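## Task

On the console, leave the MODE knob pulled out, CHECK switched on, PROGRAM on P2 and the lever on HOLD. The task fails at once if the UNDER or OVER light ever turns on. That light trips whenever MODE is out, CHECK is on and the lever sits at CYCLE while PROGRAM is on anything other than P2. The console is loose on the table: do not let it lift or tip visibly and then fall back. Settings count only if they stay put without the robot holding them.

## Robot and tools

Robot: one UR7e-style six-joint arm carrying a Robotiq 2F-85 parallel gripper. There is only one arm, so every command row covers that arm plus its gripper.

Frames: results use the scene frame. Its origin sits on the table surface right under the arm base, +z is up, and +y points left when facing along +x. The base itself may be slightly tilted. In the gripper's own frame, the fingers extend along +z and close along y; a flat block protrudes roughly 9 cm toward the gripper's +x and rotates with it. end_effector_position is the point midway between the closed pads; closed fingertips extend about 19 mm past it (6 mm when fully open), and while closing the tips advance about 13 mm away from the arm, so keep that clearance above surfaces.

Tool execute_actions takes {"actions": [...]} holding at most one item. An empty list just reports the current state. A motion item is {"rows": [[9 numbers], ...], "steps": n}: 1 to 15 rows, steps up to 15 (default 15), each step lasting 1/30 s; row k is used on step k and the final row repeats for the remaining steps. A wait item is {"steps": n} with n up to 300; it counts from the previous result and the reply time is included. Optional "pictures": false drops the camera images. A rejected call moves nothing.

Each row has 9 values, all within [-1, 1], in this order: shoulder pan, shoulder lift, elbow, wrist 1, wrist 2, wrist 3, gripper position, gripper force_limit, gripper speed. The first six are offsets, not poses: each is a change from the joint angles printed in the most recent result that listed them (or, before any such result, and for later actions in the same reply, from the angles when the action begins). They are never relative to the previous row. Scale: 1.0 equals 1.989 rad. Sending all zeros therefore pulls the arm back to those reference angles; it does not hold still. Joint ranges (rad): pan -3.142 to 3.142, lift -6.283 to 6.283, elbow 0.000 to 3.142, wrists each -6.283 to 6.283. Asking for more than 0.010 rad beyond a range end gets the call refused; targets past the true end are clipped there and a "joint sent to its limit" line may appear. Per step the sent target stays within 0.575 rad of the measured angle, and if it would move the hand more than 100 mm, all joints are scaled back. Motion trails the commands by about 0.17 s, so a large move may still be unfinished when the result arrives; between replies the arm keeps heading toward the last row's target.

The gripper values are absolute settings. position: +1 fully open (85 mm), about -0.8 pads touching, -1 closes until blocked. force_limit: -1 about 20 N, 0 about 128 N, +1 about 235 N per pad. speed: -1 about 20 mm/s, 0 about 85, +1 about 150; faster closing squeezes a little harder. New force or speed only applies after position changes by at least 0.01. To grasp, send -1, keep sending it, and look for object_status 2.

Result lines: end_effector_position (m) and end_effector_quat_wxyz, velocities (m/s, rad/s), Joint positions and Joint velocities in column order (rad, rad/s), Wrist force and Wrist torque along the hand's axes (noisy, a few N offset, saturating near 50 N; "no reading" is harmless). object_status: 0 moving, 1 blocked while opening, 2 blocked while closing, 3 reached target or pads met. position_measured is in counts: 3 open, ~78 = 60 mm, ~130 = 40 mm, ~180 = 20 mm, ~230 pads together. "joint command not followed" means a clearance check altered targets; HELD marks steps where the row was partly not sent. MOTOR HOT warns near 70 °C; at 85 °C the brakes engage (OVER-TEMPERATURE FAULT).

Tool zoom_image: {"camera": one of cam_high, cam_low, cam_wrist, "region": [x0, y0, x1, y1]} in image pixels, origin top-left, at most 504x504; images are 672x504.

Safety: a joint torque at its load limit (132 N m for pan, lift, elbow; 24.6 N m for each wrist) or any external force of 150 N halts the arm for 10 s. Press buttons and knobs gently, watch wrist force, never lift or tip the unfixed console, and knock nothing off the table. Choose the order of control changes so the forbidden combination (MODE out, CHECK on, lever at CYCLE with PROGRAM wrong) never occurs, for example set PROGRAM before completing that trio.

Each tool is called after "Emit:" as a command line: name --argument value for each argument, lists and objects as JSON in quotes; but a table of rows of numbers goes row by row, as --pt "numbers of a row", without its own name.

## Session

Emit:
execute_actions --actions '[]'

Scene clock: 0.00 s of 5400.00 s.
end_effector_position=(+0.3459, +0.0958, +0.1718) position_measured=3 object_status=3 end_effector_quat_wxyz=(+0.065, +0.974, +0.133, +0.171) end_effector_velocity=(+0.000, +0.000, +0.000) end_effector_angular_velocity=(+0.001, -0.001, -0.001)
Joint positions: [ 0.598 -0.83   2.597 -3.69  -2.721  3.058]
Joint velocities: [ 0.    -0.    -0.    -0.    -0.     0.001]
Wrist force (N, on the end effector, along its own x y z axes, offset not removed): no reading
Wrist torque (N m, same axes, about the end effector's origin, offset not removed): no reading
camera_calibration (this result's frames):
cam_wrist: T_world_to_cam=[[0.248682, -0.959193, 0.134558, -0.0139357], [-0.961874, -0.26089, -0.0820683, 0.409676], [0.113824, -0.109019, -0.987501, 0.288949], [0, 0, 0, 1]] pos_world=[0.364633, 0.125014, 0.320834]

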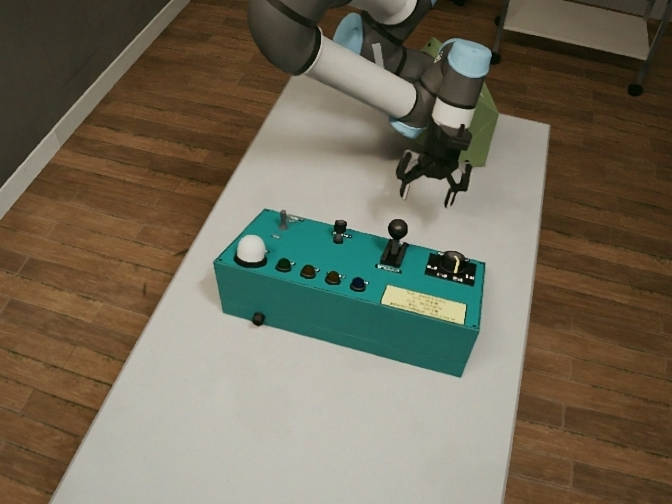

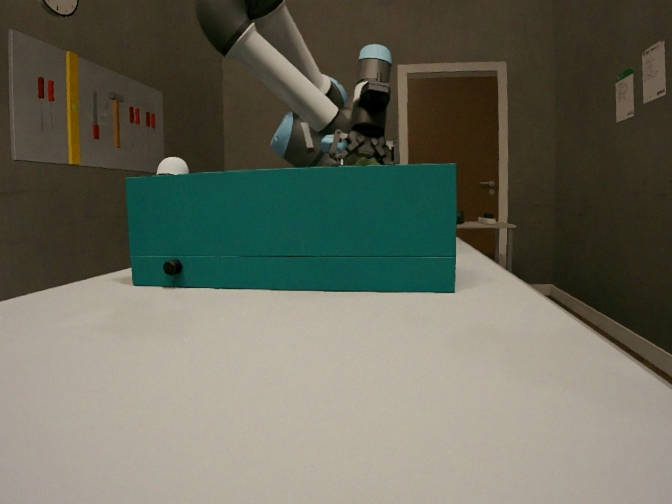

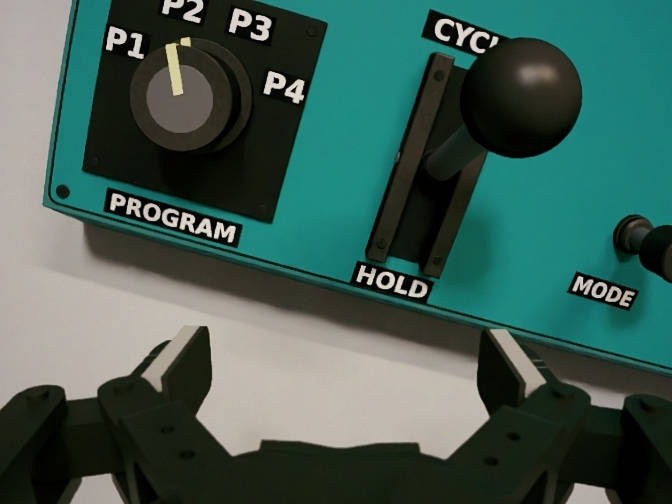

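Emit:
execute_actions --actions '[{"rows": [[-0.0260,-0.2865,-0.1997,0.7370,0.1127,-0.4482,0.6,-0.6,0]], "steps": 15}]' --pictures false

Emit:
execute_actions --actions '[{"steps": 45}]'

Scene clock: 18.63 s of 5400.00 s.
end_effector_position=(+0.5192, +0.0669, +0.2776) position_measured=53 object_status=0 end_effector_quat_wxyz=(+0.030, +0.881, +0.441, +0.171) end_effector_velocity=(-0.051, -0.056, +0.025) end_effector_angular_velocity=(-0.817, +0.660, +2.641)
Joint positions: [ 0.552 -1.326  2.248 -2.929 -2.522  2.339]
Joint velocities: [-0.048 -0.647 -0.414  2.574  0.216 -1.478]
Wrist force (N, on the end effector, along its own x y z axes, offset not removed): [0.6 9.2 -1.7]
Wrist torque (N m, same axes, about the end effector's origin, offset not removed): [1.12 -0.10 0.08]
Steps of this call (steps 1 to 90: nothing new was sent; then 15.13 s passed at rest; steps 91 to 105: all 15 steps of this action). Readings (joint positions | what the end effector reports):
91: [0.598 -0.831 2.597 -3.690 -2.720 3.057] | position_measured=3 object_status=0
92: [0.595 -0.840 2.588 -3.681 -2.712 3.048] | position_measured=4 object_status=0
94: [0.587 -0.903 2.537 -3.617 -2.680 2.985] | position_measured=14 object_status=0
98: [0.574 -1.059 2.429 -3.438 -2.620 2.805] | position_measured=42 object_status=0
105: the state above

Scene clock: 20.13 s of 5400.00 s.
end_effector_position=(+0.4398, +0.0601, +0.2498) position_measured=53 object_status=3 end_effector_quat_wxyz=(+0.001, +0.707, +0.707, +0.001) end_effector_velocity=(-0.000, +0.000, -0.000) end_effector_angular_velocity=(-0.001, +0.001, +0.001)
Joint positions: [ 0.546 -1.4    2.2   -2.225 -2.496  2.167]
Joint velocities: [-0.     0.001  0.     0.    -0.    -0.   ]
Wrist force (N, on the end effector, along its own x y z axes, offset not removed): [1.9 -1.0 -0.2]
Wrist torque (N m, same axes, about the end effector's origin, offset not removed): [-0.14 -0.32 0.09]
Steps of this call (steps 1 to 45: the robot went on to your last target). Readings (joint positions | what the end effector reports):
1: [0.551 -1.345 2.236 -2.841 -2.516 2.296] | position_measured=53 object_status=0
2: [0.550 -1.359 2.227 -2.751 -2.511 2.263] | position_measured=53 object_status=0
4: [0.548 -1.377 2.215 -2.571 -2.504 2.221] | position_measured=53 object_status=0
8: [0.547 -1.393 2.205 -2.336 -2.499 2.184] | position_measured=53 object_status=3
45: the state above
The arm was judged still, so your last target was given up. Only a new action makes it travel on or press farther. Fingers that are still opening or closing keep moving.
camera_calibration (this result's frames):
cam_wrist: T_world_to_cam=[[0.999345, -0.00126671, -0.0361561, -0.42713], [0.00737775, -0.97125, 0.237946, 0.0335897], [-0.035418, -0.238057, -0.970605, 0.42052], [0, 0, 0, 1]] pos_world=[0.441496, 0.132191, 0.384723]

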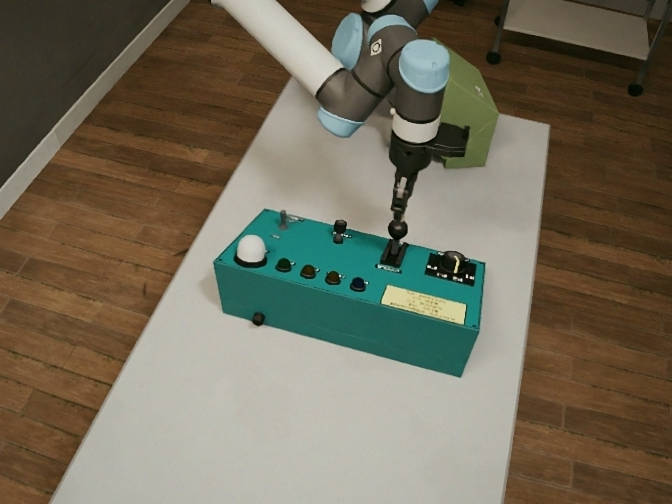

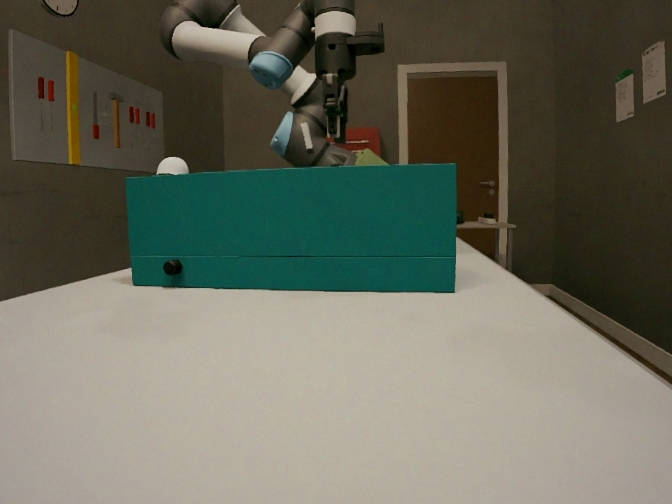

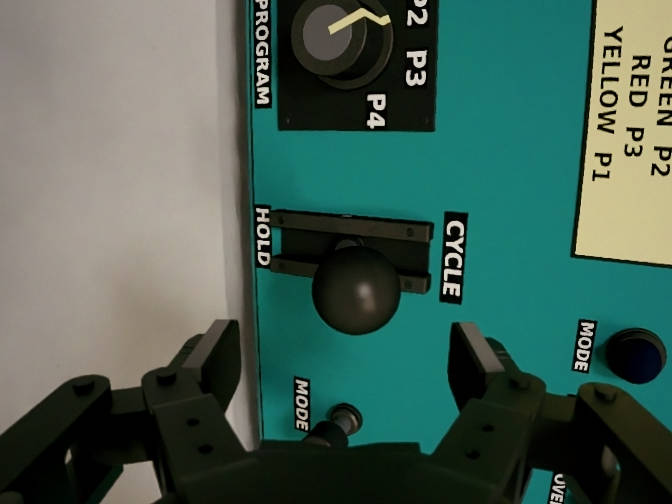

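Emit:
execute_actions --actions '[{"rows": [[-0.0805,0.0539,0.0550,-0.2169,-0.0030,-0.1346,0.6,-0.6,0]], "steps": 15}]' --pictures false

Emit:
execute_actions --actions '[{"steps": 20}]'

Scene clock: 36.87 s of 5400.00 s.
end_effector_position=(+0.4438, +0.0540, +0.1712) position_measured=53 object_status=3 end_effector_quat_wxyz=(-0.001, +0.705, +0.709, -0.001) end_effector_velocity=(+0.010, -0.006, -0.012) end_effector_angular_velocity=(+0.009, -0.034, -0.035)
Joint positions: [ 0.39  -1.296  2.307 -2.638 -2.502  1.907]
Joint velocities: [-0.035  0.022  0.022 -0.149 -0.001 -0.07 ]
Wrist force (N, on the end effector, along its own x y z axes, offset not removed): [-1.0 1.0 1.1]
Wrist torque (N m, same axes, about the end effector's origin, offset not removed): [0.11 0.22 0.04]
Steps of this call (steps 1 to 90: nothing new was sent; then 13.23 s passed at rest; steps 91 to 105: all 15 steps of this action). Readings (joint positions | what the end effector reports):
91: [0.546 -1.400 2.200 -2.225 -2.497 2.166] | position_measured=53 object_status=3
92: [0.537 -1.391 2.209 -2.234 -2.497 2.157] | position_measured=53 object_status=3
94: [0.485 -1.353 2.248 -2.303 -2.499 2.089] | position_measured=53 object_status=3
98: [0.417 -1.312 2.290 -2.524 -2.502 1.960] | position_measured=53 object_status=3
105: the state above

Scene clock: 37.53 s of 5400.00 s.
end_effector_position=(+0.4450, +0.0533, +0.1698) position_measured=53 object_status=3 end_effector_quat_wxyz=(+0.000, +0.707, +0.707, +0.001) end_effector_velocity=(-0.000, +0.000, -0.000) end_effector_angular_velocity=(+0.000, +0.000, -0.001)
Joint positions: [ 0.386 -1.293  2.309 -2.656 -2.502  1.899]
Joint velocities: [-0.     0.     0.    -0.     0.     0.001]
Wrist force (N, on the end effector, along its own x y z axes, offset not removed): [1.5 1.6 -0.5]
Wrist torque (N m, same axes, about the end effector's origin, offset not removed): [0.16 -0.18 0.24]
Steps of this call (steps 1 to 20: the robot went on to your last target). Readings (joint positions | what the end effector reports):
1: [0.389 -1.295 2.307 -2.643 -2.502 1.905] | position_measured=53 object_status=3
2: [0.389 -1.294 2.308 -2.646 -2.502 1.903] | position_measured=53 object_status=3
4: [0.388 -1.294 2.309 -2.650 -2.502 1.901] | position_measured=53 object_status=3
8: [0.387 -1.293 2.309 -2.654 -2.502 1.900] | position_measured=53 object_status=3
20: the state above
camera_calibration (this result's frames):
cam_wrist: T_world_to_cam=[[0.999341, -0.00118821, -0.0362847, -0.435146], [0.00747645, -0.971305, 0.237721, 0.0460326], [-0.0355259, -0.237836, -0.970655, 0.341479], [0, 0, 0, 1]] pos_world=[0.446647, 0.125411, 0.304727]

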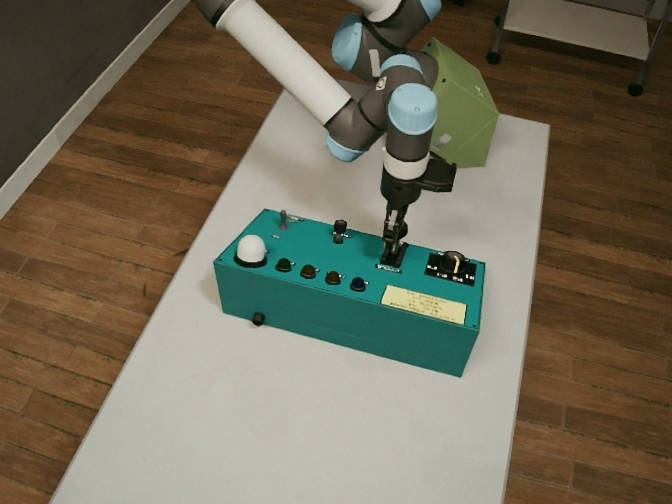

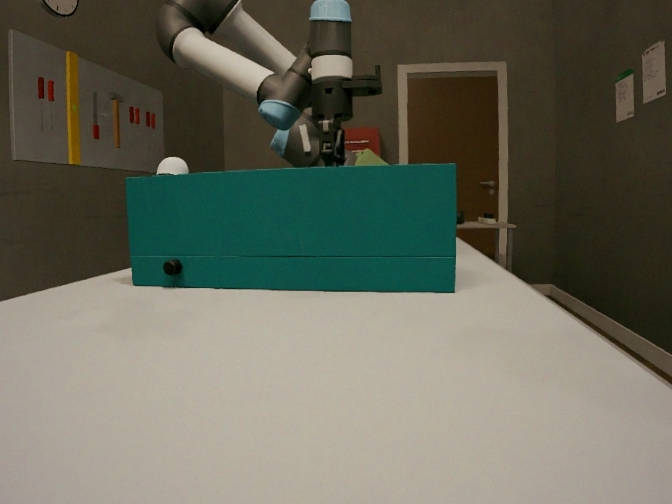

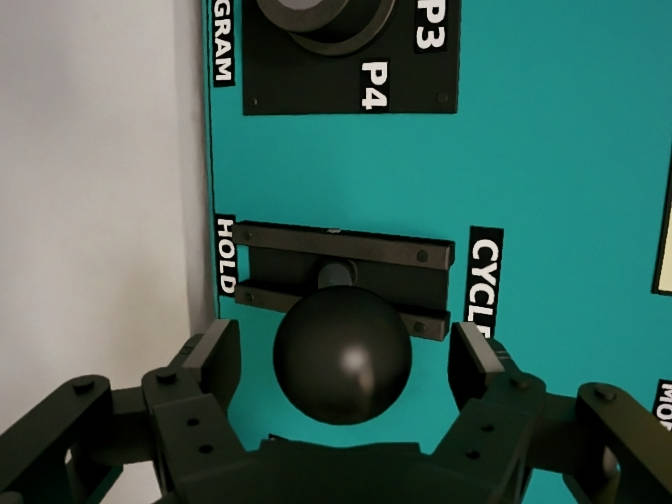

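Well centred. Grip.

Emit:
execute_actions --actions '[{"rows": [[0,0,0,0,0,0,-1,-0.6,-0.3]], "steps": 15}]' --pictures false

Emit:
execute_actions --actions '[{"steps": 15}]' --pictures false

Scene clock: 39.97 s of 5400.00 s.
end_effector_position=(+0.4450, +0.0533, +0.1698) position_measured=124 object_status=0 end_effector_quat_wxyz=(+0.000, +0.707, +0.707, +0.001) end_effector_velocity=(-0.000, -0.000, -0.000) end_effector_angular_velocity=(-0.000, +0.000, -0.002)
Joint positions: [ 0.386 -1.293  2.309 -2.656 -2.502  1.899]
Joint velocities: [-0.    -0.     0.     0.    -0.     0.002]
Wrist force (N, on the end effector, along its own x y z axes, offset not removed): [-0.5 3.0 -0.2]
Wrist torque (N m, same axes, about the end effector's origin, offset not removed): [0.51 0.15 0.05]
Steps of this call (steps 1 to 15: the robot went on to your last target; steps 16 to 58: nothing new was sent; steps 59 to 73: all 15 steps of this action). Readings (joint positions | what the end effector reports):
59: [0.386 -1.293 2.309 -2.656 -2.502 1.899] | position_measured=53 object_status=0
60: [0.386 -1.293 2.309 -2.656 -2.502 1.899] | position_measured=54 object_status=0
62: [0.386 -1.293 2.309 -2.656 -2.502 1.899] | position_measured=62 object_status=0
66: [0.386 -1.293 2.309 -2.656 -2.502 1.899] | position_measured=84 object_status=0
73: the state above

Scene clock: 40.47 s of 5400.00 s.
end_effector_position=(+0.4449, +0.0533, +0.1698) position_measured=135 object_status=2 end_effector_quat_wxyz=(+0.000, +0.707, +0.707, +0.001) end_effector_velocity=(+0.000, +0.000, +0.000) end_effector_angular_velocity=(+0.000, -0.001, +0.000)
Joint positions: [ 0.386 -1.293  2.309 -2.656 -2.502  1.899]
Joint velocities: [ 0. -0. -0. -0. -0. -0.]
Wrist force (N, on the end effector, along its own x y z axes, offset not removed): [-6.6 -16.1 -24.2]
Wrist torque (N m, same axes, about the end effector's origin, offset not removed): [-0.13 0.87 -0.15]
Steps of this call (steps 1 to 15: the robot went on to your last target). Readings (joint positions | what the end effector reports):
1: [0.386 -1.293 2.309 -2.656 -2.502 1.899] | position_measured=130 object_status=0
2: [0.386 -1.293 2.309 -2.656 -2.502 1.899] | position_measured=135 object_status=0
4: [0.386 -1.293 2.309 -2.656 -2.502 1.899] | position_measured=135 object_status=0
8: [0.386 -1.293 2.309 -2.656 -2.502 1.899] | position_measured=135 object_status=2
15: the state above
The arm was judged still, so your last target was given up. Only a new action makes it travel on or press farther. Fingers that are still opening or closing keep moving.

Emit:
execute_actions --actions '[{"rows": [[0.00061,-0.00089,0.00302,-0.00131,-0.00004,0.00103,-1,-0.6,-0.3],[0.00061,-0.00089,0.00302,-0.00131,-0.00004,0.00103,-1,-0.6,-0.3],[0.00061,-0.00089,0.00302,-0.00131,-0.00004,0.00103,-1,-0.6,-0.3],[0.00061,-0.00089,0.00302,-0.00131,-0.00004,0.00103,-1,-0.6,-0.3],[0.00061,-0.00089,0.00302,-0.00131,-0.00004,0.00103,-1,-0.6,-0.3],[0.00061,-0.00089,0.00302,-0.00131,-0.00004,0.00103,-1,-0.6,-0.3],[0.00061,-0.00089,0.00302,-0.00131,-0.00004,0.00103,-1,-0.6,-0.3],[0.00123,-0.00178,0.00605,-0.00262,-0.00007,0.00206,-1,-0.6,-0.3]], "steps": 15}]' --pictures false

Scene clock: 58.73 s of 5400.00 s.
end_effector_position=(+0.4404, +0.0534, +0.1698) position_measured=135 object_status=2 end_effector_quat_wxyz=(+0.000, +0.707, +0.707, +0.001) end_effector_velocity=(-0.004, +0.000, +0.000) end_effector_angular_velocity=(+0.000, -0.000, +0.001)
Joint positions: [ 0.389 -1.296  2.32  -2.661 -2.503  1.903]
Joint velocities: [ 0.003 -0.003  0.01  -0.004 -0.     0.003]
Wrist force (N, on the end effector, along its own x y z axes, offset not removed): [0.6 21.6 -7.2]
Wrist torque (N m, same axes, about the end effector's origin, offset not removed): [-0.58 0.39 0.14]
Steps of this call (steps 1 to 90: nothing new was sent; then 14.77 s passed at rest; steps 91 to 105: all 15 steps of this action). Readings (joint positions | what the end effector reports):
91: [0.386 -1.293 2.309 -2.656 -2.502 1.899] | position_measured=135 object_status=2
92: [0.387 -1.293 2.310 -2.656 -2.502 1.899] | position_measured=135 object_status=2
94: [0.387 -1.294 2.312 -2.657 -2.502 1.900] | position_measured=135 object_status=2
98: [0.387 -1.295 2.314 -2.658 -2.503 1.901] | position_measured=135 object_status=2
105: the state above

Emit:
execute_actions --actions '[{"rows": [[0.00029,-0.00074,0.00401,-0.00295,-0.00006,0.00045,-1,-0.6,-0.3],[0.00029,-0.00074,0.00401,-0.00295,-0.00006,0.00045,-1,-0.6,-0.3],[0.00029,-0.00074,0.00401,-0.00295,-0.00006,0.00045,-1,-0.6,-0.3],[0.00029,-0.00074,0.00401,-0.00295,-0.00006,0.00045,-1,-0.6,-0.3],[0.00029,-0.00074,0.00401,-0.00295,-0.00006,0.00045,-1,-0.6,-0.3],[0.00029,-0.00074,0.00401,-0.00295,-0.00006,0.00045,-1,-0.6,-0.3],[0.00029,-0.00074,0.00401,-0.00295,-0.00006,0.00045,-1,-0.6,-0.3],[0.00058,-0.00148,0.00802,-0.00589,-0.00013,0.00091,-1,-0.6,-0.3]], "steps": 15}]' --pictures false

Scene clock: 65.67 s of 5400.00 s.
end_effector_position=(+0.4348, +0.0533, +0.1690) position_measured=135 object_status=2 end_effector_quat_wxyz=(+0.000, +0.707, +0.707, +0.001) end_effector_velocity=(-0.004, -0.001, -0.000) end_effector_angular_velocity=(+0.000, -0.002, -0.004)
Joint positions: [ 0.39  -1.299  2.335 -2.671 -2.503  1.904]
Joint velocities: [ 0.001 -0.003  0.011 -0.009 -0.001  0.003]
Wrist force (N, on the end effector, along its own x y z axes, offset not removed): [3.7 17.5 -3.4]
Wrist torque (N m, same axes, about the end effector's origin, offset not removed): [-0.90 0.16 0.24]
Steps of this call (steps 1 to 15: the robot went on to your last target; steps 16 to 90: nothing new was sent; then 3.43 s passed at rest; steps 91 to 105: all 15 steps of this action). Readings (joint positions | what the end effector reports):
91: [0.389 -1.297 2.322 -2.661 -2.503 1.903] | position_measured=135 object_status=2
92: [0.389 -1.297 2.323 -2.662 -2.503 1.903] | position_measured=135 object_status=2
94: [0.389 -1.297 2.325 -2.664 -2.503 1.903] | position_measured=135 object_status=2
98: [0.389 -1.298 2.328 -2.666 -2.503 1.903] | position_measured=135 object_status=2
105: the state above

Emit:
execute_actions --actions '[{"rows": [[-0.00016,-0.00042,0.00439,-0.00432,-0.00008,-0.00033,-1,-0.6,-0.3],[-0.00016,-0.00042,0.00439,-0.00432,-0.00008,-0.00033,-1,-0.6,-0.3],[-0.00016,-0.00042,0.00439,-0.00432,-0.00008,-0.00033,-1,-0.6,-0.3],[-0.00016,-0.00042,0.00439,-0.00432,-0.00008,-0.00033,-1,-0.6,-0.3],[-0.00016,-0.00042,0.00439,-0.00432,-0.00008,-0.00033,-1,-0.6,-0.3],[-0.00016,-0.00042,0.00439,-0.00432,-0.00008,-0.00033,-1,-0.6,-0.3],[-0.00016,-0.00042,0.00439,-0.00432,-0.00008,-0.00033,-1,-0.6,-0.3],[-0.00032,-0.00083,0.00878,-0.00864,-0.00017,-0.00065,-1,-0.6,-0.3]], "steps": 15}]' --pictures false

Scene clock: 73.30 s of 5400.00 s.
end_effector_position=(+0.4290, +0.0530, +0.1675) position_measured=135 object_status=2 end_effector_quat_wxyz=(+0.001, +0.707, +0.707, +0.001) end_effector_velocity=(-0.004, -0.000, -0.001) end_effector_angular_velocity=(+0.000, -0.002, -0.001)
Joint positions: [ 0.389 -1.3    2.351 -2.687 -2.503  1.903]
Joint velocities: [ 0.    -0.002  0.012 -0.012 -0.    -0.001]
Wrist force (N, on the end effector, along its own x y z axes, offset not removed): [10.7 15.3 -2.5]
Wrist torque (N m, same axes, about the end effector's origin, offset not removed): [-0.92 -0.06 0.42]
Steps of this call (steps 1 to 15: the robot went on to your last target; steps 16 to 90: nothing new was sent; then 4.13 s passed at rest; steps 91 to 105: all 15 steps of this action). Readings (joint positions | what the end effector reports):
91: [0.390 -1.299 2.337 -2.673 -2.503 1.904] | position_measured=135 object_status=2
92: [0.390 -1.299 2.338 -2.674 -2.503 1.904] | position_measured=135 object_status=2
94: [0.390 -1.300 2.340 -2.676 -2.503 1.904] | position_measured=135 object_status=2
98: [0.389 -1.300 2.343 -2.679 -2.503 1.904] | position_measured=135 object_status=2
105: the state above

Emit:
execute_actions --actions '[{"rows": [[-0.00061,-0.00009,0.00477,-0.0057,-0.0001,-0.0011,-1,-0.6,-0.3],[-0.00061,-0.00009,0.00477,-0.0057,-0.0001,-0.0011,-1,-0.6,-0.3],[-0.00061,-0.00009,0.00477,-0.0057,-0.0001,-0.0011,-1,-0.6,-0.3],[-0.00061,-0.00009,0.00477,-0.0057,-0.0001,-0.0011,-1,-0.6,-0.3],[-0.00061,-0.00009,0.00477,-0.0057,-0.0001,-0.0011,-1,-0.6,-0.3],[-0.00061,-0.00009,0.00477,-0.0057,-0.0001,-0.0011,-1,-0.6,-0.3],[-0.00061,-0.00009,0.00477,-0.0057,-0.0001,-0.0011,-1,-0.6,-0.3],[-0.00122,-0.00018,0.00954,-0.01139,-0.00021,-0.00221,-1,-0.6,-0.3]], "steps": 15}]' --pictures false

Scene clock: 84.23 s of 5400.00 s.
end_effector_position=(+0.4232, +0.0523, +0.1653) position_measured=135 object_status=2 end_effector_quat_wxyz=(+0.001, +0.707, +0.707, +0.001) end_effector_velocity=(-0.005, -0.001, -0.002) end_effector_angular_velocity=(-0.000, -0.001, -0.001)
Joint positions: [ 0.387 -1.301  2.368 -2.708 -2.503  1.899]
Joint velocities: [-0.002 -0.001  0.014 -0.016 -0.    -0.002]
Wrist force (N, on the end effector, along its own x y z axes, offset not removed): [14.8 12.5 -5.4]
Wrist torque (N m, same axes, about the end effector's origin, offset not removed): [-0.74 -0.04 0.35]
Steps of this call (steps 1 to 15: the robot went on to your last target; steps 16 to 90: nothing new was sent; then 7.43 s passed at rest; steps 91 to 105: all 15 steps of this action). Readings (joint positions | what the end effector reports):
91: [0.389 -1.301 2.353 -2.689 -2.503 1.903] | position_measured=135 object_status=2
92: [0.389 -1.301 2.354 -2.690 -2.503 1.903] | position_measured=135 object_status=2
94: [0.388 -1.301 2.357 -2.694 -2.503 1.902] | position_measured=135 object_status=2
98: [0.388 -1.301 2.360 -2.697 -2.503 1.901] | position_measured=135 object_status=2
105: the state above

Emit:
execute_actions --actions '[{"rows": [[-0.00018,0.00008,0.00416,-0.00543,-0.0001,-0.00076,-1,-0.6,-0.3],[-0.00018,0.00008,0.00416,-0.00543,-0.0001,-0.00076,-1,-0.6,-0.3],[-0.00018,0.00008,0.00416,-0.00543,-0.0001,-0.00076,-1,-0.6,-0.3],[-0.00018,0.00008,0.00416,-0.00543,-0.0001,-0.00076,-1,-0.6,-0.3],[-0.00018,0.00008,0.00416,-0.00543,-0.0001,-0.00076,-1,-0.6,-0.3],[-0.00018,0.00008,0.00416,-0.00543,-0.0001,-0.00076,-1,-0.6,-0.3],[-0.00018,0.00008,0.00416,-0.00543,-0.0001,-0.00076,-1,-0.6,-0.3],[-0.00037,0.00017,0.00833,-0.01087,-0.00019,-0.00152,-1,-0.6,-0.3]], "steps": 15}]' --pictures false

Scene clock: 92.83 s of 5400.00 s.
end_effector_position=(+0.4182, +0.0521, +0.1638) position_measured=135 object_status=2 end_effector_quat_wxyz=(+0.002, +0.708, +0.707, +0.002) end_effector_velocity=(-0.004, -0.000, -0.001) end_effector_angular_velocity=(+0.001, -0.002, -0.000)
Joint positions: [ 0.386 -1.301  2.384 -2.728 -2.504  1.896]
Joint velocities: [-0.    -0.     0.012 -0.016  0.    -0.003]
Wrist force (N, on the end effector, along its own x y z axes, offset not removed): [8.2 14.8 -4.5]
Wrist torque (N m, same axes, about the end effector's origin, offset not removed): [-0.37 -0.09 0.28]
Steps of this call (steps 1 to 15: the robot went on to your last target; steps 16 to 90: nothing new was sent; then 5.10 s passed at rest; steps 91 to 105: all 15 steps of this action). Readings (joint positions | what the end effector reports):
91: [0.387 -1.301 2.370 -2.710 -2.504 1.899] | position_measured=135 object_status=2
92: [0.387 -1.301 2.371 -2.711 -2.504 1.898] | position_measured=135 object_status=2
94: [0.387 -1.301 2.374 -2.714 -2.504 1.898] | position_measured=135 object_status=2
98: [0.386 -1.301 2.376 -2.718 -2.504 1.898] | position_measured=135 object_status=2
105: the state above

Continue −3x, −2z, all at once but smaller.

Emit:
execute_actions --actions '[{"rows": [[-0.00106,0.00023,0.00515,-0.00707,-0.00012,-0.00188,-1,-0.6,-0.3]], "steps": 15}]'

Scene clock: 95.70 s of 5400.00 s.
end_effector_position=(+0.4149, +0.0516, +0.1623) position_measured=135 object_status=2 end_effector_quat_wxyz=(+0.002, +0.708, +0.707, +0.002) end_effector_velocity=(-0.001, -0.000, -0.000) end_effector_angular_velocity=(-0.000, -0.000, +0.001)
Joint positions: [ 0.384 -1.3    2.394 -2.742 -2.504  1.893]
Joint velocities: [-0.     0.     0.002 -0.002 -0.    -0.002]
Wrist force (N, on the end effector, along its own x y z axes, offset not removed): [19.2 11.5 -4.3]
Wrist torque (N m, same axes, about the end effector's origin, offset not removed): [-0.80 -0.54 0.31]
Steps of this call (steps 1 to 15: the robot went on to your last target; steps 16 to 71: nothing new was sent; steps 72 to 86: all 15 steps of this action). Readings (joint positions | what the end effector reports):
72: [0.386 -1.300 2.385 -2.730 -2.504 1.896] | position_measured=135 object_status=2
73: [0.386 -1.300 2.387 -2.732 -2.504 1.895] | position_measured=135 object_status=2
75: [0.385 -1.300 2.390 -2.736 -2.504 1.894] | position_measured=135 object_status=2
79: [0.384 -1.300 2.393 -2.740 -2.504 1.893] | position_measured=135 object_status=2
86: the state above
camera_calibration (this result's frames):
cam_wrist: T_world_to_cam=[[0.999462, -0.00302084, -0.0326734, -0.405969], [0.00485724, -0.971162, 0.238369, 0.0473489], [-0.0324513, -0.2384, -0.970625, 0.331471], [0, 0, 0, 1]] pos_world=[0.416277, 0.12378, 0.297183]

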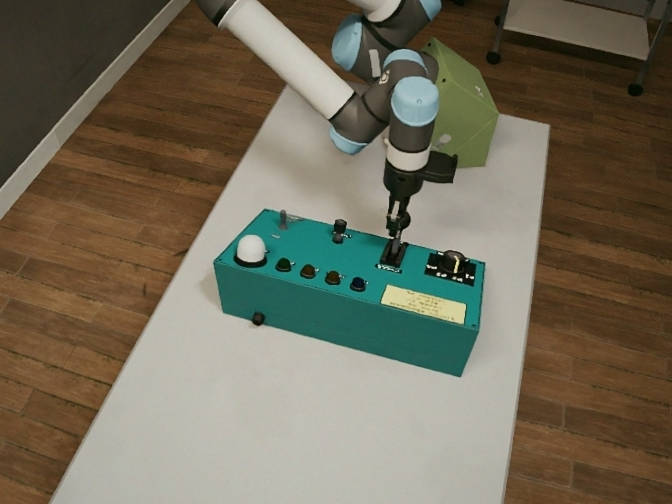

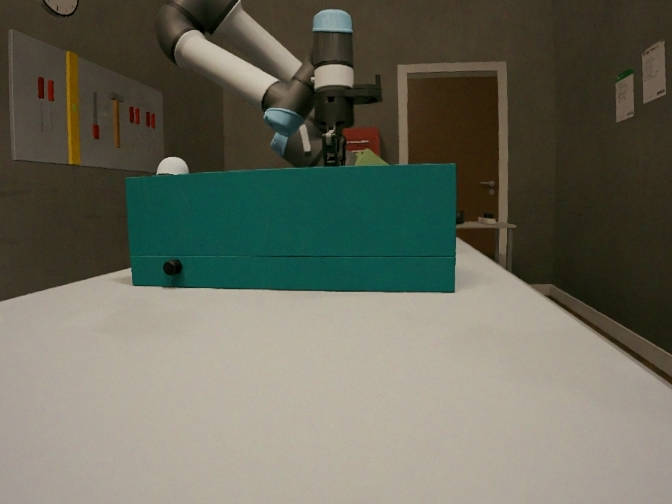

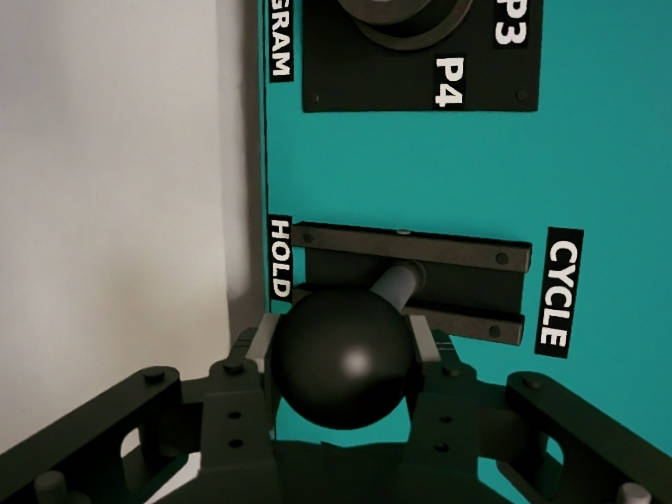

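Emit:
execute_actions --actions '[{"rows": [[-0.00086,0.00088,0.00591,-0.00982,-0.00016,-0.00234,-1,-0.6,-0.3]], "steps": 15}]' --pictures false

Scene clock: 100.43 s of 5400.00 s.
end_effector_position=(+0.4116, +0.0514, +0.1607) position_measured=135 object_status=2 end_effector_quat_wxyz=(+0.003, +0.708, +0.706, +0.003) end_effector_velocity=(-0.001, +0.000, -0.000) end_effector_angular_velocity=(+0.001, -0.001, +0.002)
Joint positions: [ 0.382 -1.298  2.405 -2.761 -2.504  1.888]
Joint velocities: [ 0.001  0.     0.002 -0.003  0.    -0.002]
Wrist force (N, on the end effector, along its own x y z axes, offset not removed): [12.0 13.5 -4.9]
Wrist torque (N m, same axes, about the end effector's origin, offset not removed): [-0.57 -0.08 0.24]
Steps of this call (steps 1 to 15: the robot went on to your last target; steps 16 to 90: nothing new was sent; then 1.23 s passed at rest; steps 91 to 105: all 15 steps of this action). Readings (joint positions | what the end effector reports):
91: [0.384 -1.300 2.394 -2.742 -2.504 1.892] | position_measured=135 object_status=2
92: [0.384 -1.300 2.396 -2.745 -2.504 1.892] | position_measured=135 object_status=2
94: [0.383 -1.299 2.400 -2.752 -2.504 1.890] | position_measured=135 object_status=2
98: [0.383 -1.299 2.404 -2.758 -2.504 1.889] | position_measured=135 object_status=2
105: the state above

Emit:
execute_actions --actions '[{"rows": [[-0.00086,0.00088,0.00591,-0.00982,-0.00016,-0.00234,-1,-0.6,-0.3]], "steps": 15}]' --pictures false

Scene clock: 103.80 s of 5400.00 s.
end_effector_position=(+0.4082, +0.0511, +0.1593) position_measured=135 object_status=2 end_effector_quat_wxyz=(+0.003, +0.708, +0.706, +0.004) end_effector_velocity=(-0.001, -0.000, -0.001) end_effector_angular_velocity=(-0.001, +0.000, -0.000)
Joint positions: [ 0.381 -1.297  2.417 -2.78  -2.505  1.883]
Joint velocities: [-0.001  0.001  0.002 -0.003 -0.001 -0.001]
Wrist force (N, on the end effector, along its own x y z axes, offset not removed): [12.3 11.3 -0.9]
Wrist torque (N m, same axes, about the end effector's origin, offset not removed): [-1.03 -0.10 0.21]
Steps of this call (steps 1 to 15: the robot went on to your last target; steps 16 to 86: nothing new was sent; steps 87 to 101: all 15 steps of this action). Readings (joint positions | what the end effector reports):
87: [0.382 -1.298 2.406 -2.762 -2.504 1.888] | position_measured=135 object_status=2
88: [0.382 -1.298 2.408 -2.765 -2.504 1.887] | position_measured=135 object_status=2
90: [0.382 -1.297 2.411 -2.771 -2.504 1.886] | position_measured=135 object_status=2
94: [0.381 -1.297 2.415 -2.777 -2.505 1.884] | position_measured=135 object_status=2
101: the state above

Emit:
execute_actions --actions '[{"rows": [[-0.00086,0.00088,0.00591,-0.00982,-0.00016,-0.00234,-1,-0.6,-0.3]], "steps": 15}]' --pictures false

Scene clock: 106.33 s of 5400.00 s.
end_effector_position=(+0.4048, +0.0507, +0.1578) position_measured=135 object_status=2 end_effector_quat_wxyz=(+0.004, +0.709, +0.705, +0.005) end_effector_velocity=(-0.000, -0.000, -0.000) end_effector_angular_velocity=(+0.000, -0.001, -0.001)
Joint positions: [ 0.379 -1.295  2.428 -2.799 -2.505  1.879]
Joint velocities: [-0.     0.     0.001 -0.003 -0.    -0.   ]
Wrist force (N, on the end effector, along its own x y z axes, offset not removed): [12.5 17.3 -3.6]
Wrist torque (N m, same axes, about the end effector's origin, offset not removed): [-1.06 0.25 0.09]
Steps of this call (steps 1 to 15: the robot went on to your last target; steps 16 to 61: nothing new was sent; steps 62 to 76: all 15 steps of this action). Readings (joint positions | what the end effector reports):
62: [0.381 -1.297 2.417 -2.781 -2.505 1.883] | position_measured=135 object_status=2
63: [0.380 -1.296 2.419 -2.784 -2.505 1.882] | position_measured=135 object_status=2
65: [0.380 -1.296 2.423 -2.790 -2.505 1.881] | position_measured=135 object_status=2
69: [0.379 -1.295 2.427 -2.797 -2.505 1.880] | position_measured=135 object_status=2
76: the state above

Emit:
execute_actions --actions '[{"rows": [[-0.00086,0.00088,0.00591,-0.00982,-0.00016,-0.00234,-1,-0.6,-0.3]], "steps": 15}]'

Scene clock: 108.80 s of 5400.00 s.
end_effector_position=(+0.4014, +0.0503, +0.1565) position_measured=135 object_status=2 end_effector_quat_wxyz=(+0.005, +0.709, +0.705, +0.006) end_effector_velocity=(-0.001, -0.000, -0.000) end_effector_angular_velocity=(-0.000, +0.000, +0.000)
Joint positions: [ 0.377 -1.293  2.44  -2.818 -2.505  1.874]
Joint velocities: [-0.001  0.001  0.002 -0.004 -0.    -0.001]
Wrist force (N, on the end effector, along its own x y z axes, offset not removed): [19.2 25.7 -19.4]
Wrist torque (N m, same axes, about the end effector's origin, offset not removed): [-2.81 -0.50 0.16]
Steps of this call (steps 1 to 15: the robot went on to your last target; steps 16 to 59: nothing new was sent; steps 60 to 74: all 15 steps of this action). Readings (joint positions | what the end effector reports):
60: [0.379 -1.295 2.429 -2.800 -2.505 1.879] | position_measured=135 object_status=2
61: [0.379 -1.295 2.431 -2.803 -2.505 1.878] | position_measured=135 object_status=2
63: [0.378 -1.294 2.434 -2.809 -2.505 1.876] | position_measured=135 object_status=2
67: [0.378 -1.293 2.438 -2.816 -2.505 1.875] | position_measured=135 object_status=2
74: the state above
camera_calibration (this result's frames):
cam_wrist: T_world_to_cam=[[0.999689, -0.00786695, -0.0236637, -0.393851], [-0.00202441, -0.971405, 0.23742, 0.05041], [-0.0248548, -0.237298, -0.971119, 0.322051], [0, 0, 0, 1]] pos_world=[0.401835, 0.122292, 0.291461]

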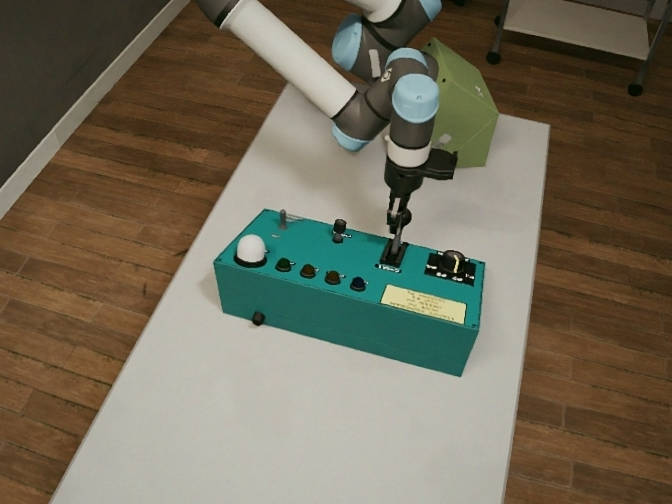

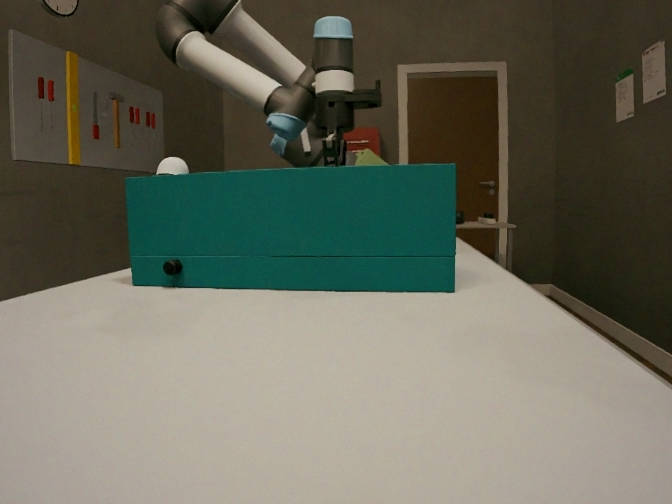

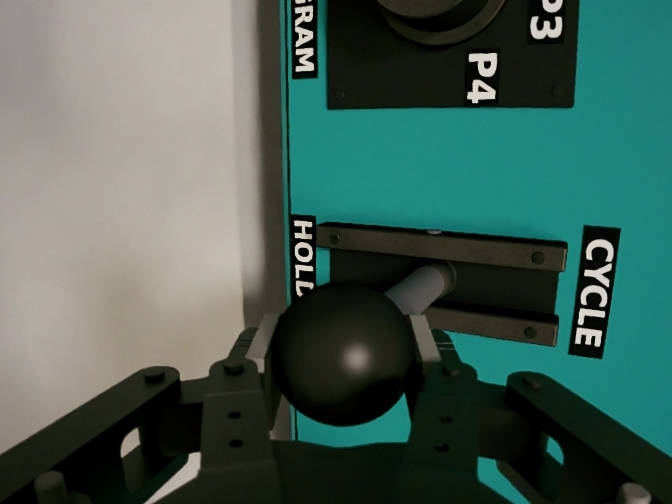

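Force rising: stop reached. Release and see if it stays.

Emit:
execute_actions --actions '[{"rows": [[0,0,0,0,0,0,0.6,-0.6,-0.3]], "steps": 15}]'

Scene clock: 111.87 s of 5400.00 s.
end_effector_position=(+0.4013, +0.0502, +0.1563) position_measured=64 object_status=0 end_effector_quat_wxyz=(+0.005, +0.709, +0.705, +0.006) end_effector_velocity=(+0.001, -0.000, -0.000) end_effector_angular_velocity=(+0.001, +0.000, -0.001)
Joint positions: [ 0.377 -1.293  2.44  -2.818 -2.505  1.874]
Joint velocities: [-0.001 -0.    -0.001 -0.     0.001 -0.001]
Wrist force (N, on the end effector, along its own x y z axes, offset not removed): [2.2 -0.3 2.1]
Wrist torque (N m, same axes, about the end effector's origin, offset not removed): [0.20 -0.23 0.01]
Steps of this call (steps 1 to 15: the robot went on to your last target; steps 16 to 77: nothing new was sent; steps 78 to 92: all 15 steps of this action). Readings (joint positions | what the end effector reports):
78: [0.377 -1.293 2.440 -2.819 -2.505 1.874] | position_measured=135 object_status=0
79: [0.377 -1.293 2.440 -2.818 -2.505 1.874] | position_measured=134 object_status=0
81: [0.377 -1.293 2.440 -2.818 -2.505 1.874] | position_measured=126 object_status=0
85: [0.377 -1.293 2.440 -2.818 -2.505 1.874] | position_measured=104 object_status=0
92: the state above
camera_calibration (this result's frames):
cam_wrist: T_world_to_cam=[[0.999681, -0.00773777, -0.0240316, -0.393688], [-0.0018071, -0.971364, 0.23759, 0.0502971], [-0.0251819, -0.23747, -0.971068, 0.322038], [0, 0, 0, 1]] pos_world=[0.401763, 0.122285, 0.29131]

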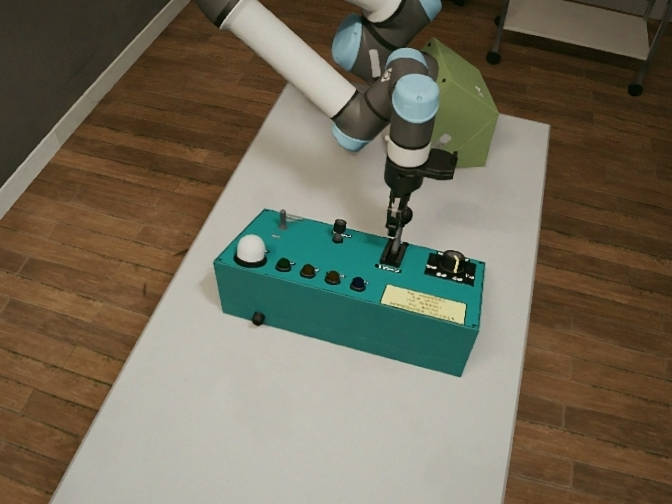

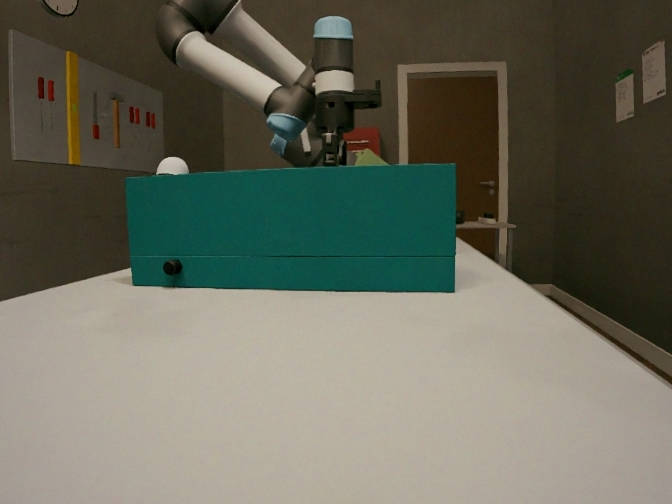

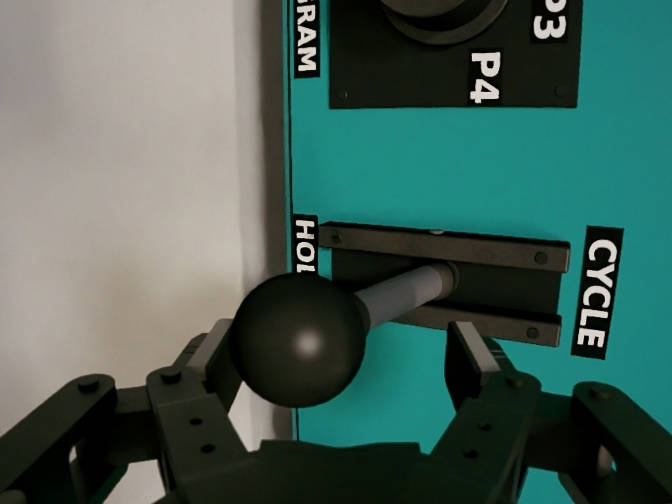

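Emit:
execute_actions --actions '[{"rows": [[0.063,-0.0458,-0.0535,0.1922,0.0028,0.1095,0.6,-0.6,-0.3]], "steps": 15}]' --pictures false

Scene clock: 132.00 s of 5400.00 s.
end_effector_position=(+0.4083, +0.0612, +0.2120) position_measured=53 object_status=3 end_effector_quat_wxyz=(+0.000, +0.709, +0.706, +0.004) end_effector_velocity=(-0.008, +0.000, +0.009) end_effector_angular_velocity=(-0.015, +0.025, +0.029)
Joint positions: [ 0.499 -1.382  2.336 -2.45  -2.5    2.086]
Joint velocities: [ 0.025 -0.017 -0.021  0.12   0.001  0.052]
Wrist force (N, on the end effector, along its own x y z axes, offset not removed): [-1.0 -0.5 -0.3]
Wrist torque (N m, same axes, about the end effector's origin, offset not removed): [-0.12 0.49 0.02]
Steps of this call (steps 1 to 15: the robot went on to your last target; steps 16 to 90: nothing new was sent; then 16.63 s passed at rest; steps 91 to 105: all 15 steps of this action). Readings (joint positions | what the end effector reports):
91: [0.378 -1.294 2.439 -2.818 -2.505 1.875] | position_measured=53 object_status=3
92: [0.387 -1.302 2.430 -2.808 -2.504 1.884] | position_measured=53 object_status=3
94: [0.430 -1.335 2.393 -2.740 -2.502 1.946] | position_measured=53 object_status=3
98: [0.480 -1.369 2.352 -2.543 -2.501 2.046] | position_measured=53 object_status=3
105: the state above

Emit:
execute_actions --actions '[{"rows": [[0.0870,0.1244,-0.1227,0.1143,0.0159,0.3391,0.6,-0.6,-0.3]], "steps": 15}]' --pictures false

Emit:
execute_actions --actions '[{"steps": 25}]'

Scene clock: 138.97 s of 5400.00 s.
end_effector_position=(+0.4218, +0.1689, +0.2488) position_measured=53 object_status=3 end_effector_quat_wxyz=(-0.000, +0.822, +0.570, +0.001) end_effector_velocity=(+0.001, +0.029, +0.009) end_effector_angular_velocity=(-0.007, -0.001, -0.297)
Joint positions: [ 0.668 -1.142  2.099 -2.229 -2.469  2.718]
Joint velocities: [ 0.041  0.067 -0.065  0.054  0.006  0.365]
Wrist force (N, on the end effector, along its own x y z axes, offset not removed): [0.8 -1.1 2.5]
Wrist torque (N m, same axes, about the end effector's origin, offset not removed): [-0.12 0.05 -0.03]
Steps of this call (steps 1 to 30: the robot went on to your last target; steps 31 to 90: nothing new was sent; then 3.47 s passed at rest; steps 91 to 105: all 15 steps of this action). Readings (joint positions | what the end effector reports):
91: [0.503 -1.384 2.333 -2.435 -2.499 2.093] | position_measured=53 object_status=3
92: [0.512 -1.375 2.324 -2.426 -2.495 2.102] | position_measured=53 object_status=3
94: [0.562 -1.312 2.262 -2.369 -2.485 2.171] | position_measured=53 object_status=3
98: [0.636 -1.193 2.148 -2.271 -2.474 2.443] | position_measured=53 object_status=3
105: the state above

Scene clock: 139.80 s of 5400.00 s.
end_effector_position=(+0.4218, +0.1723, +0.2498) position_measured=53 object_status=3 end_effector_quat_wxyz=(+0.000, +0.831, +0.556, +0.001) end_effector_velocity=(-0.000, +0.000, -0.000) end_effector_angular_velocity=(-0.000, +0.000, +0.002)
Joint positions: [ 0.672 -1.135  2.092 -2.223 -2.468  2.76 ]
Joint velocities: [ 0.     0.001  0.    -0.     0.    -0.001]
Wrist force (N, on the end effector, along its own x y z axes, offset not removed): [2.3 0.1 -0.2]
Wrist torque (N m, same axes, about the end effector's origin, offset not removed): [-0.08 -0.34 0.08]
Steps of this call (steps 1 to 25: the robot went on to your last target). Readings (joint positions | what the end effector reports):
1: [0.669 -1.141 2.098 -2.227 -2.469 2.728] | position_measured=53 object_status=3
2: [0.670 -1.139 2.096 -2.226 -2.469 2.736] | position_measured=53 object_status=3
4: [0.671 -1.137 2.094 -2.225 -2.469 2.747] | position_measured=53 object_status=3
8: [0.672 -1.135 2.093 -2.223 -2.468 2.756] | position_measured=53 object_status=3
25: the state above
camera_calibration (this result's frames):
cam_wrist: T_world_to_cam=[[0.922775, -0.383589, -0.0366804, -0.310688], [-0.36482, -0.900321, 0.237337, 0.287595], [-0.124064, -0.205627, -0.970735, 0.478415], [0, 0, 0, 1]] pos_world=[0.45097, 0.238126, 0.384761]

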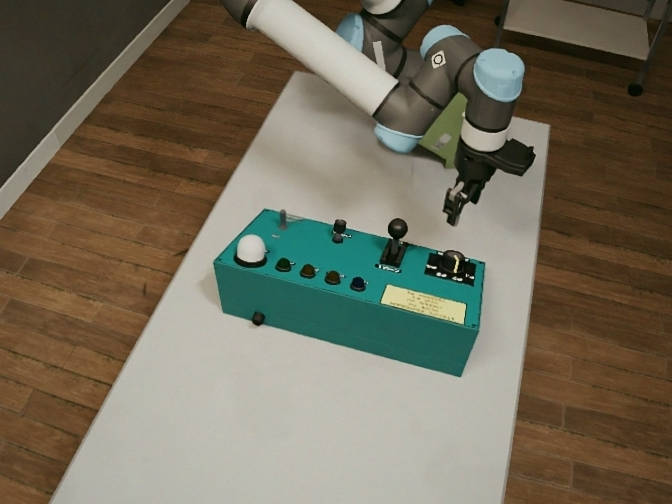

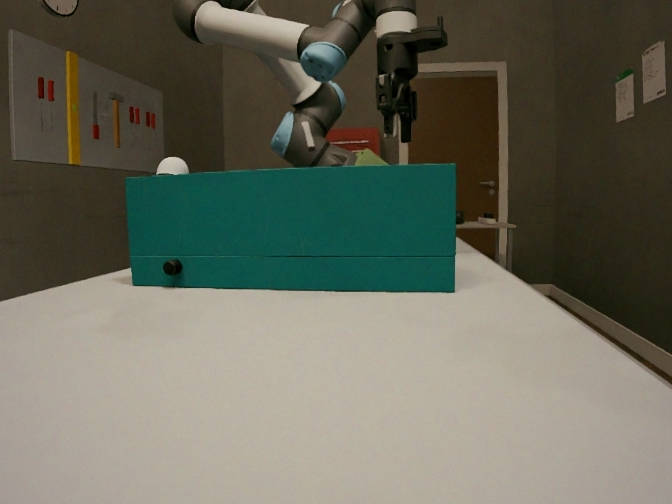

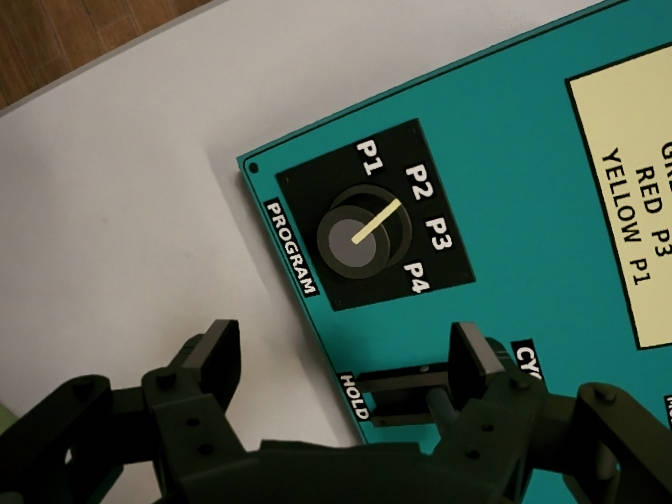

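Emit:
zoom_image --camera "cam_wrist" --region '[240, 110, 500, 310]'

Region (240, 110, 500, 310) of cam_wrist's 672x504 image, scaled by 1.938, with more detail than that image has; it fills the top 388 rows of this view, and the rest is white.

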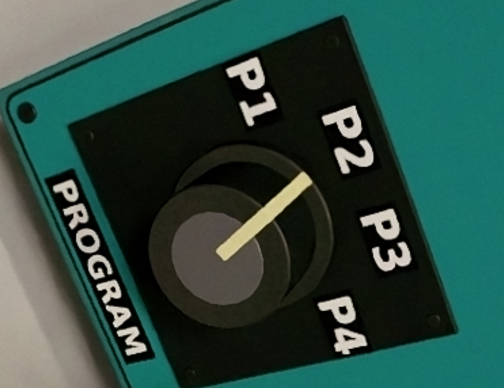

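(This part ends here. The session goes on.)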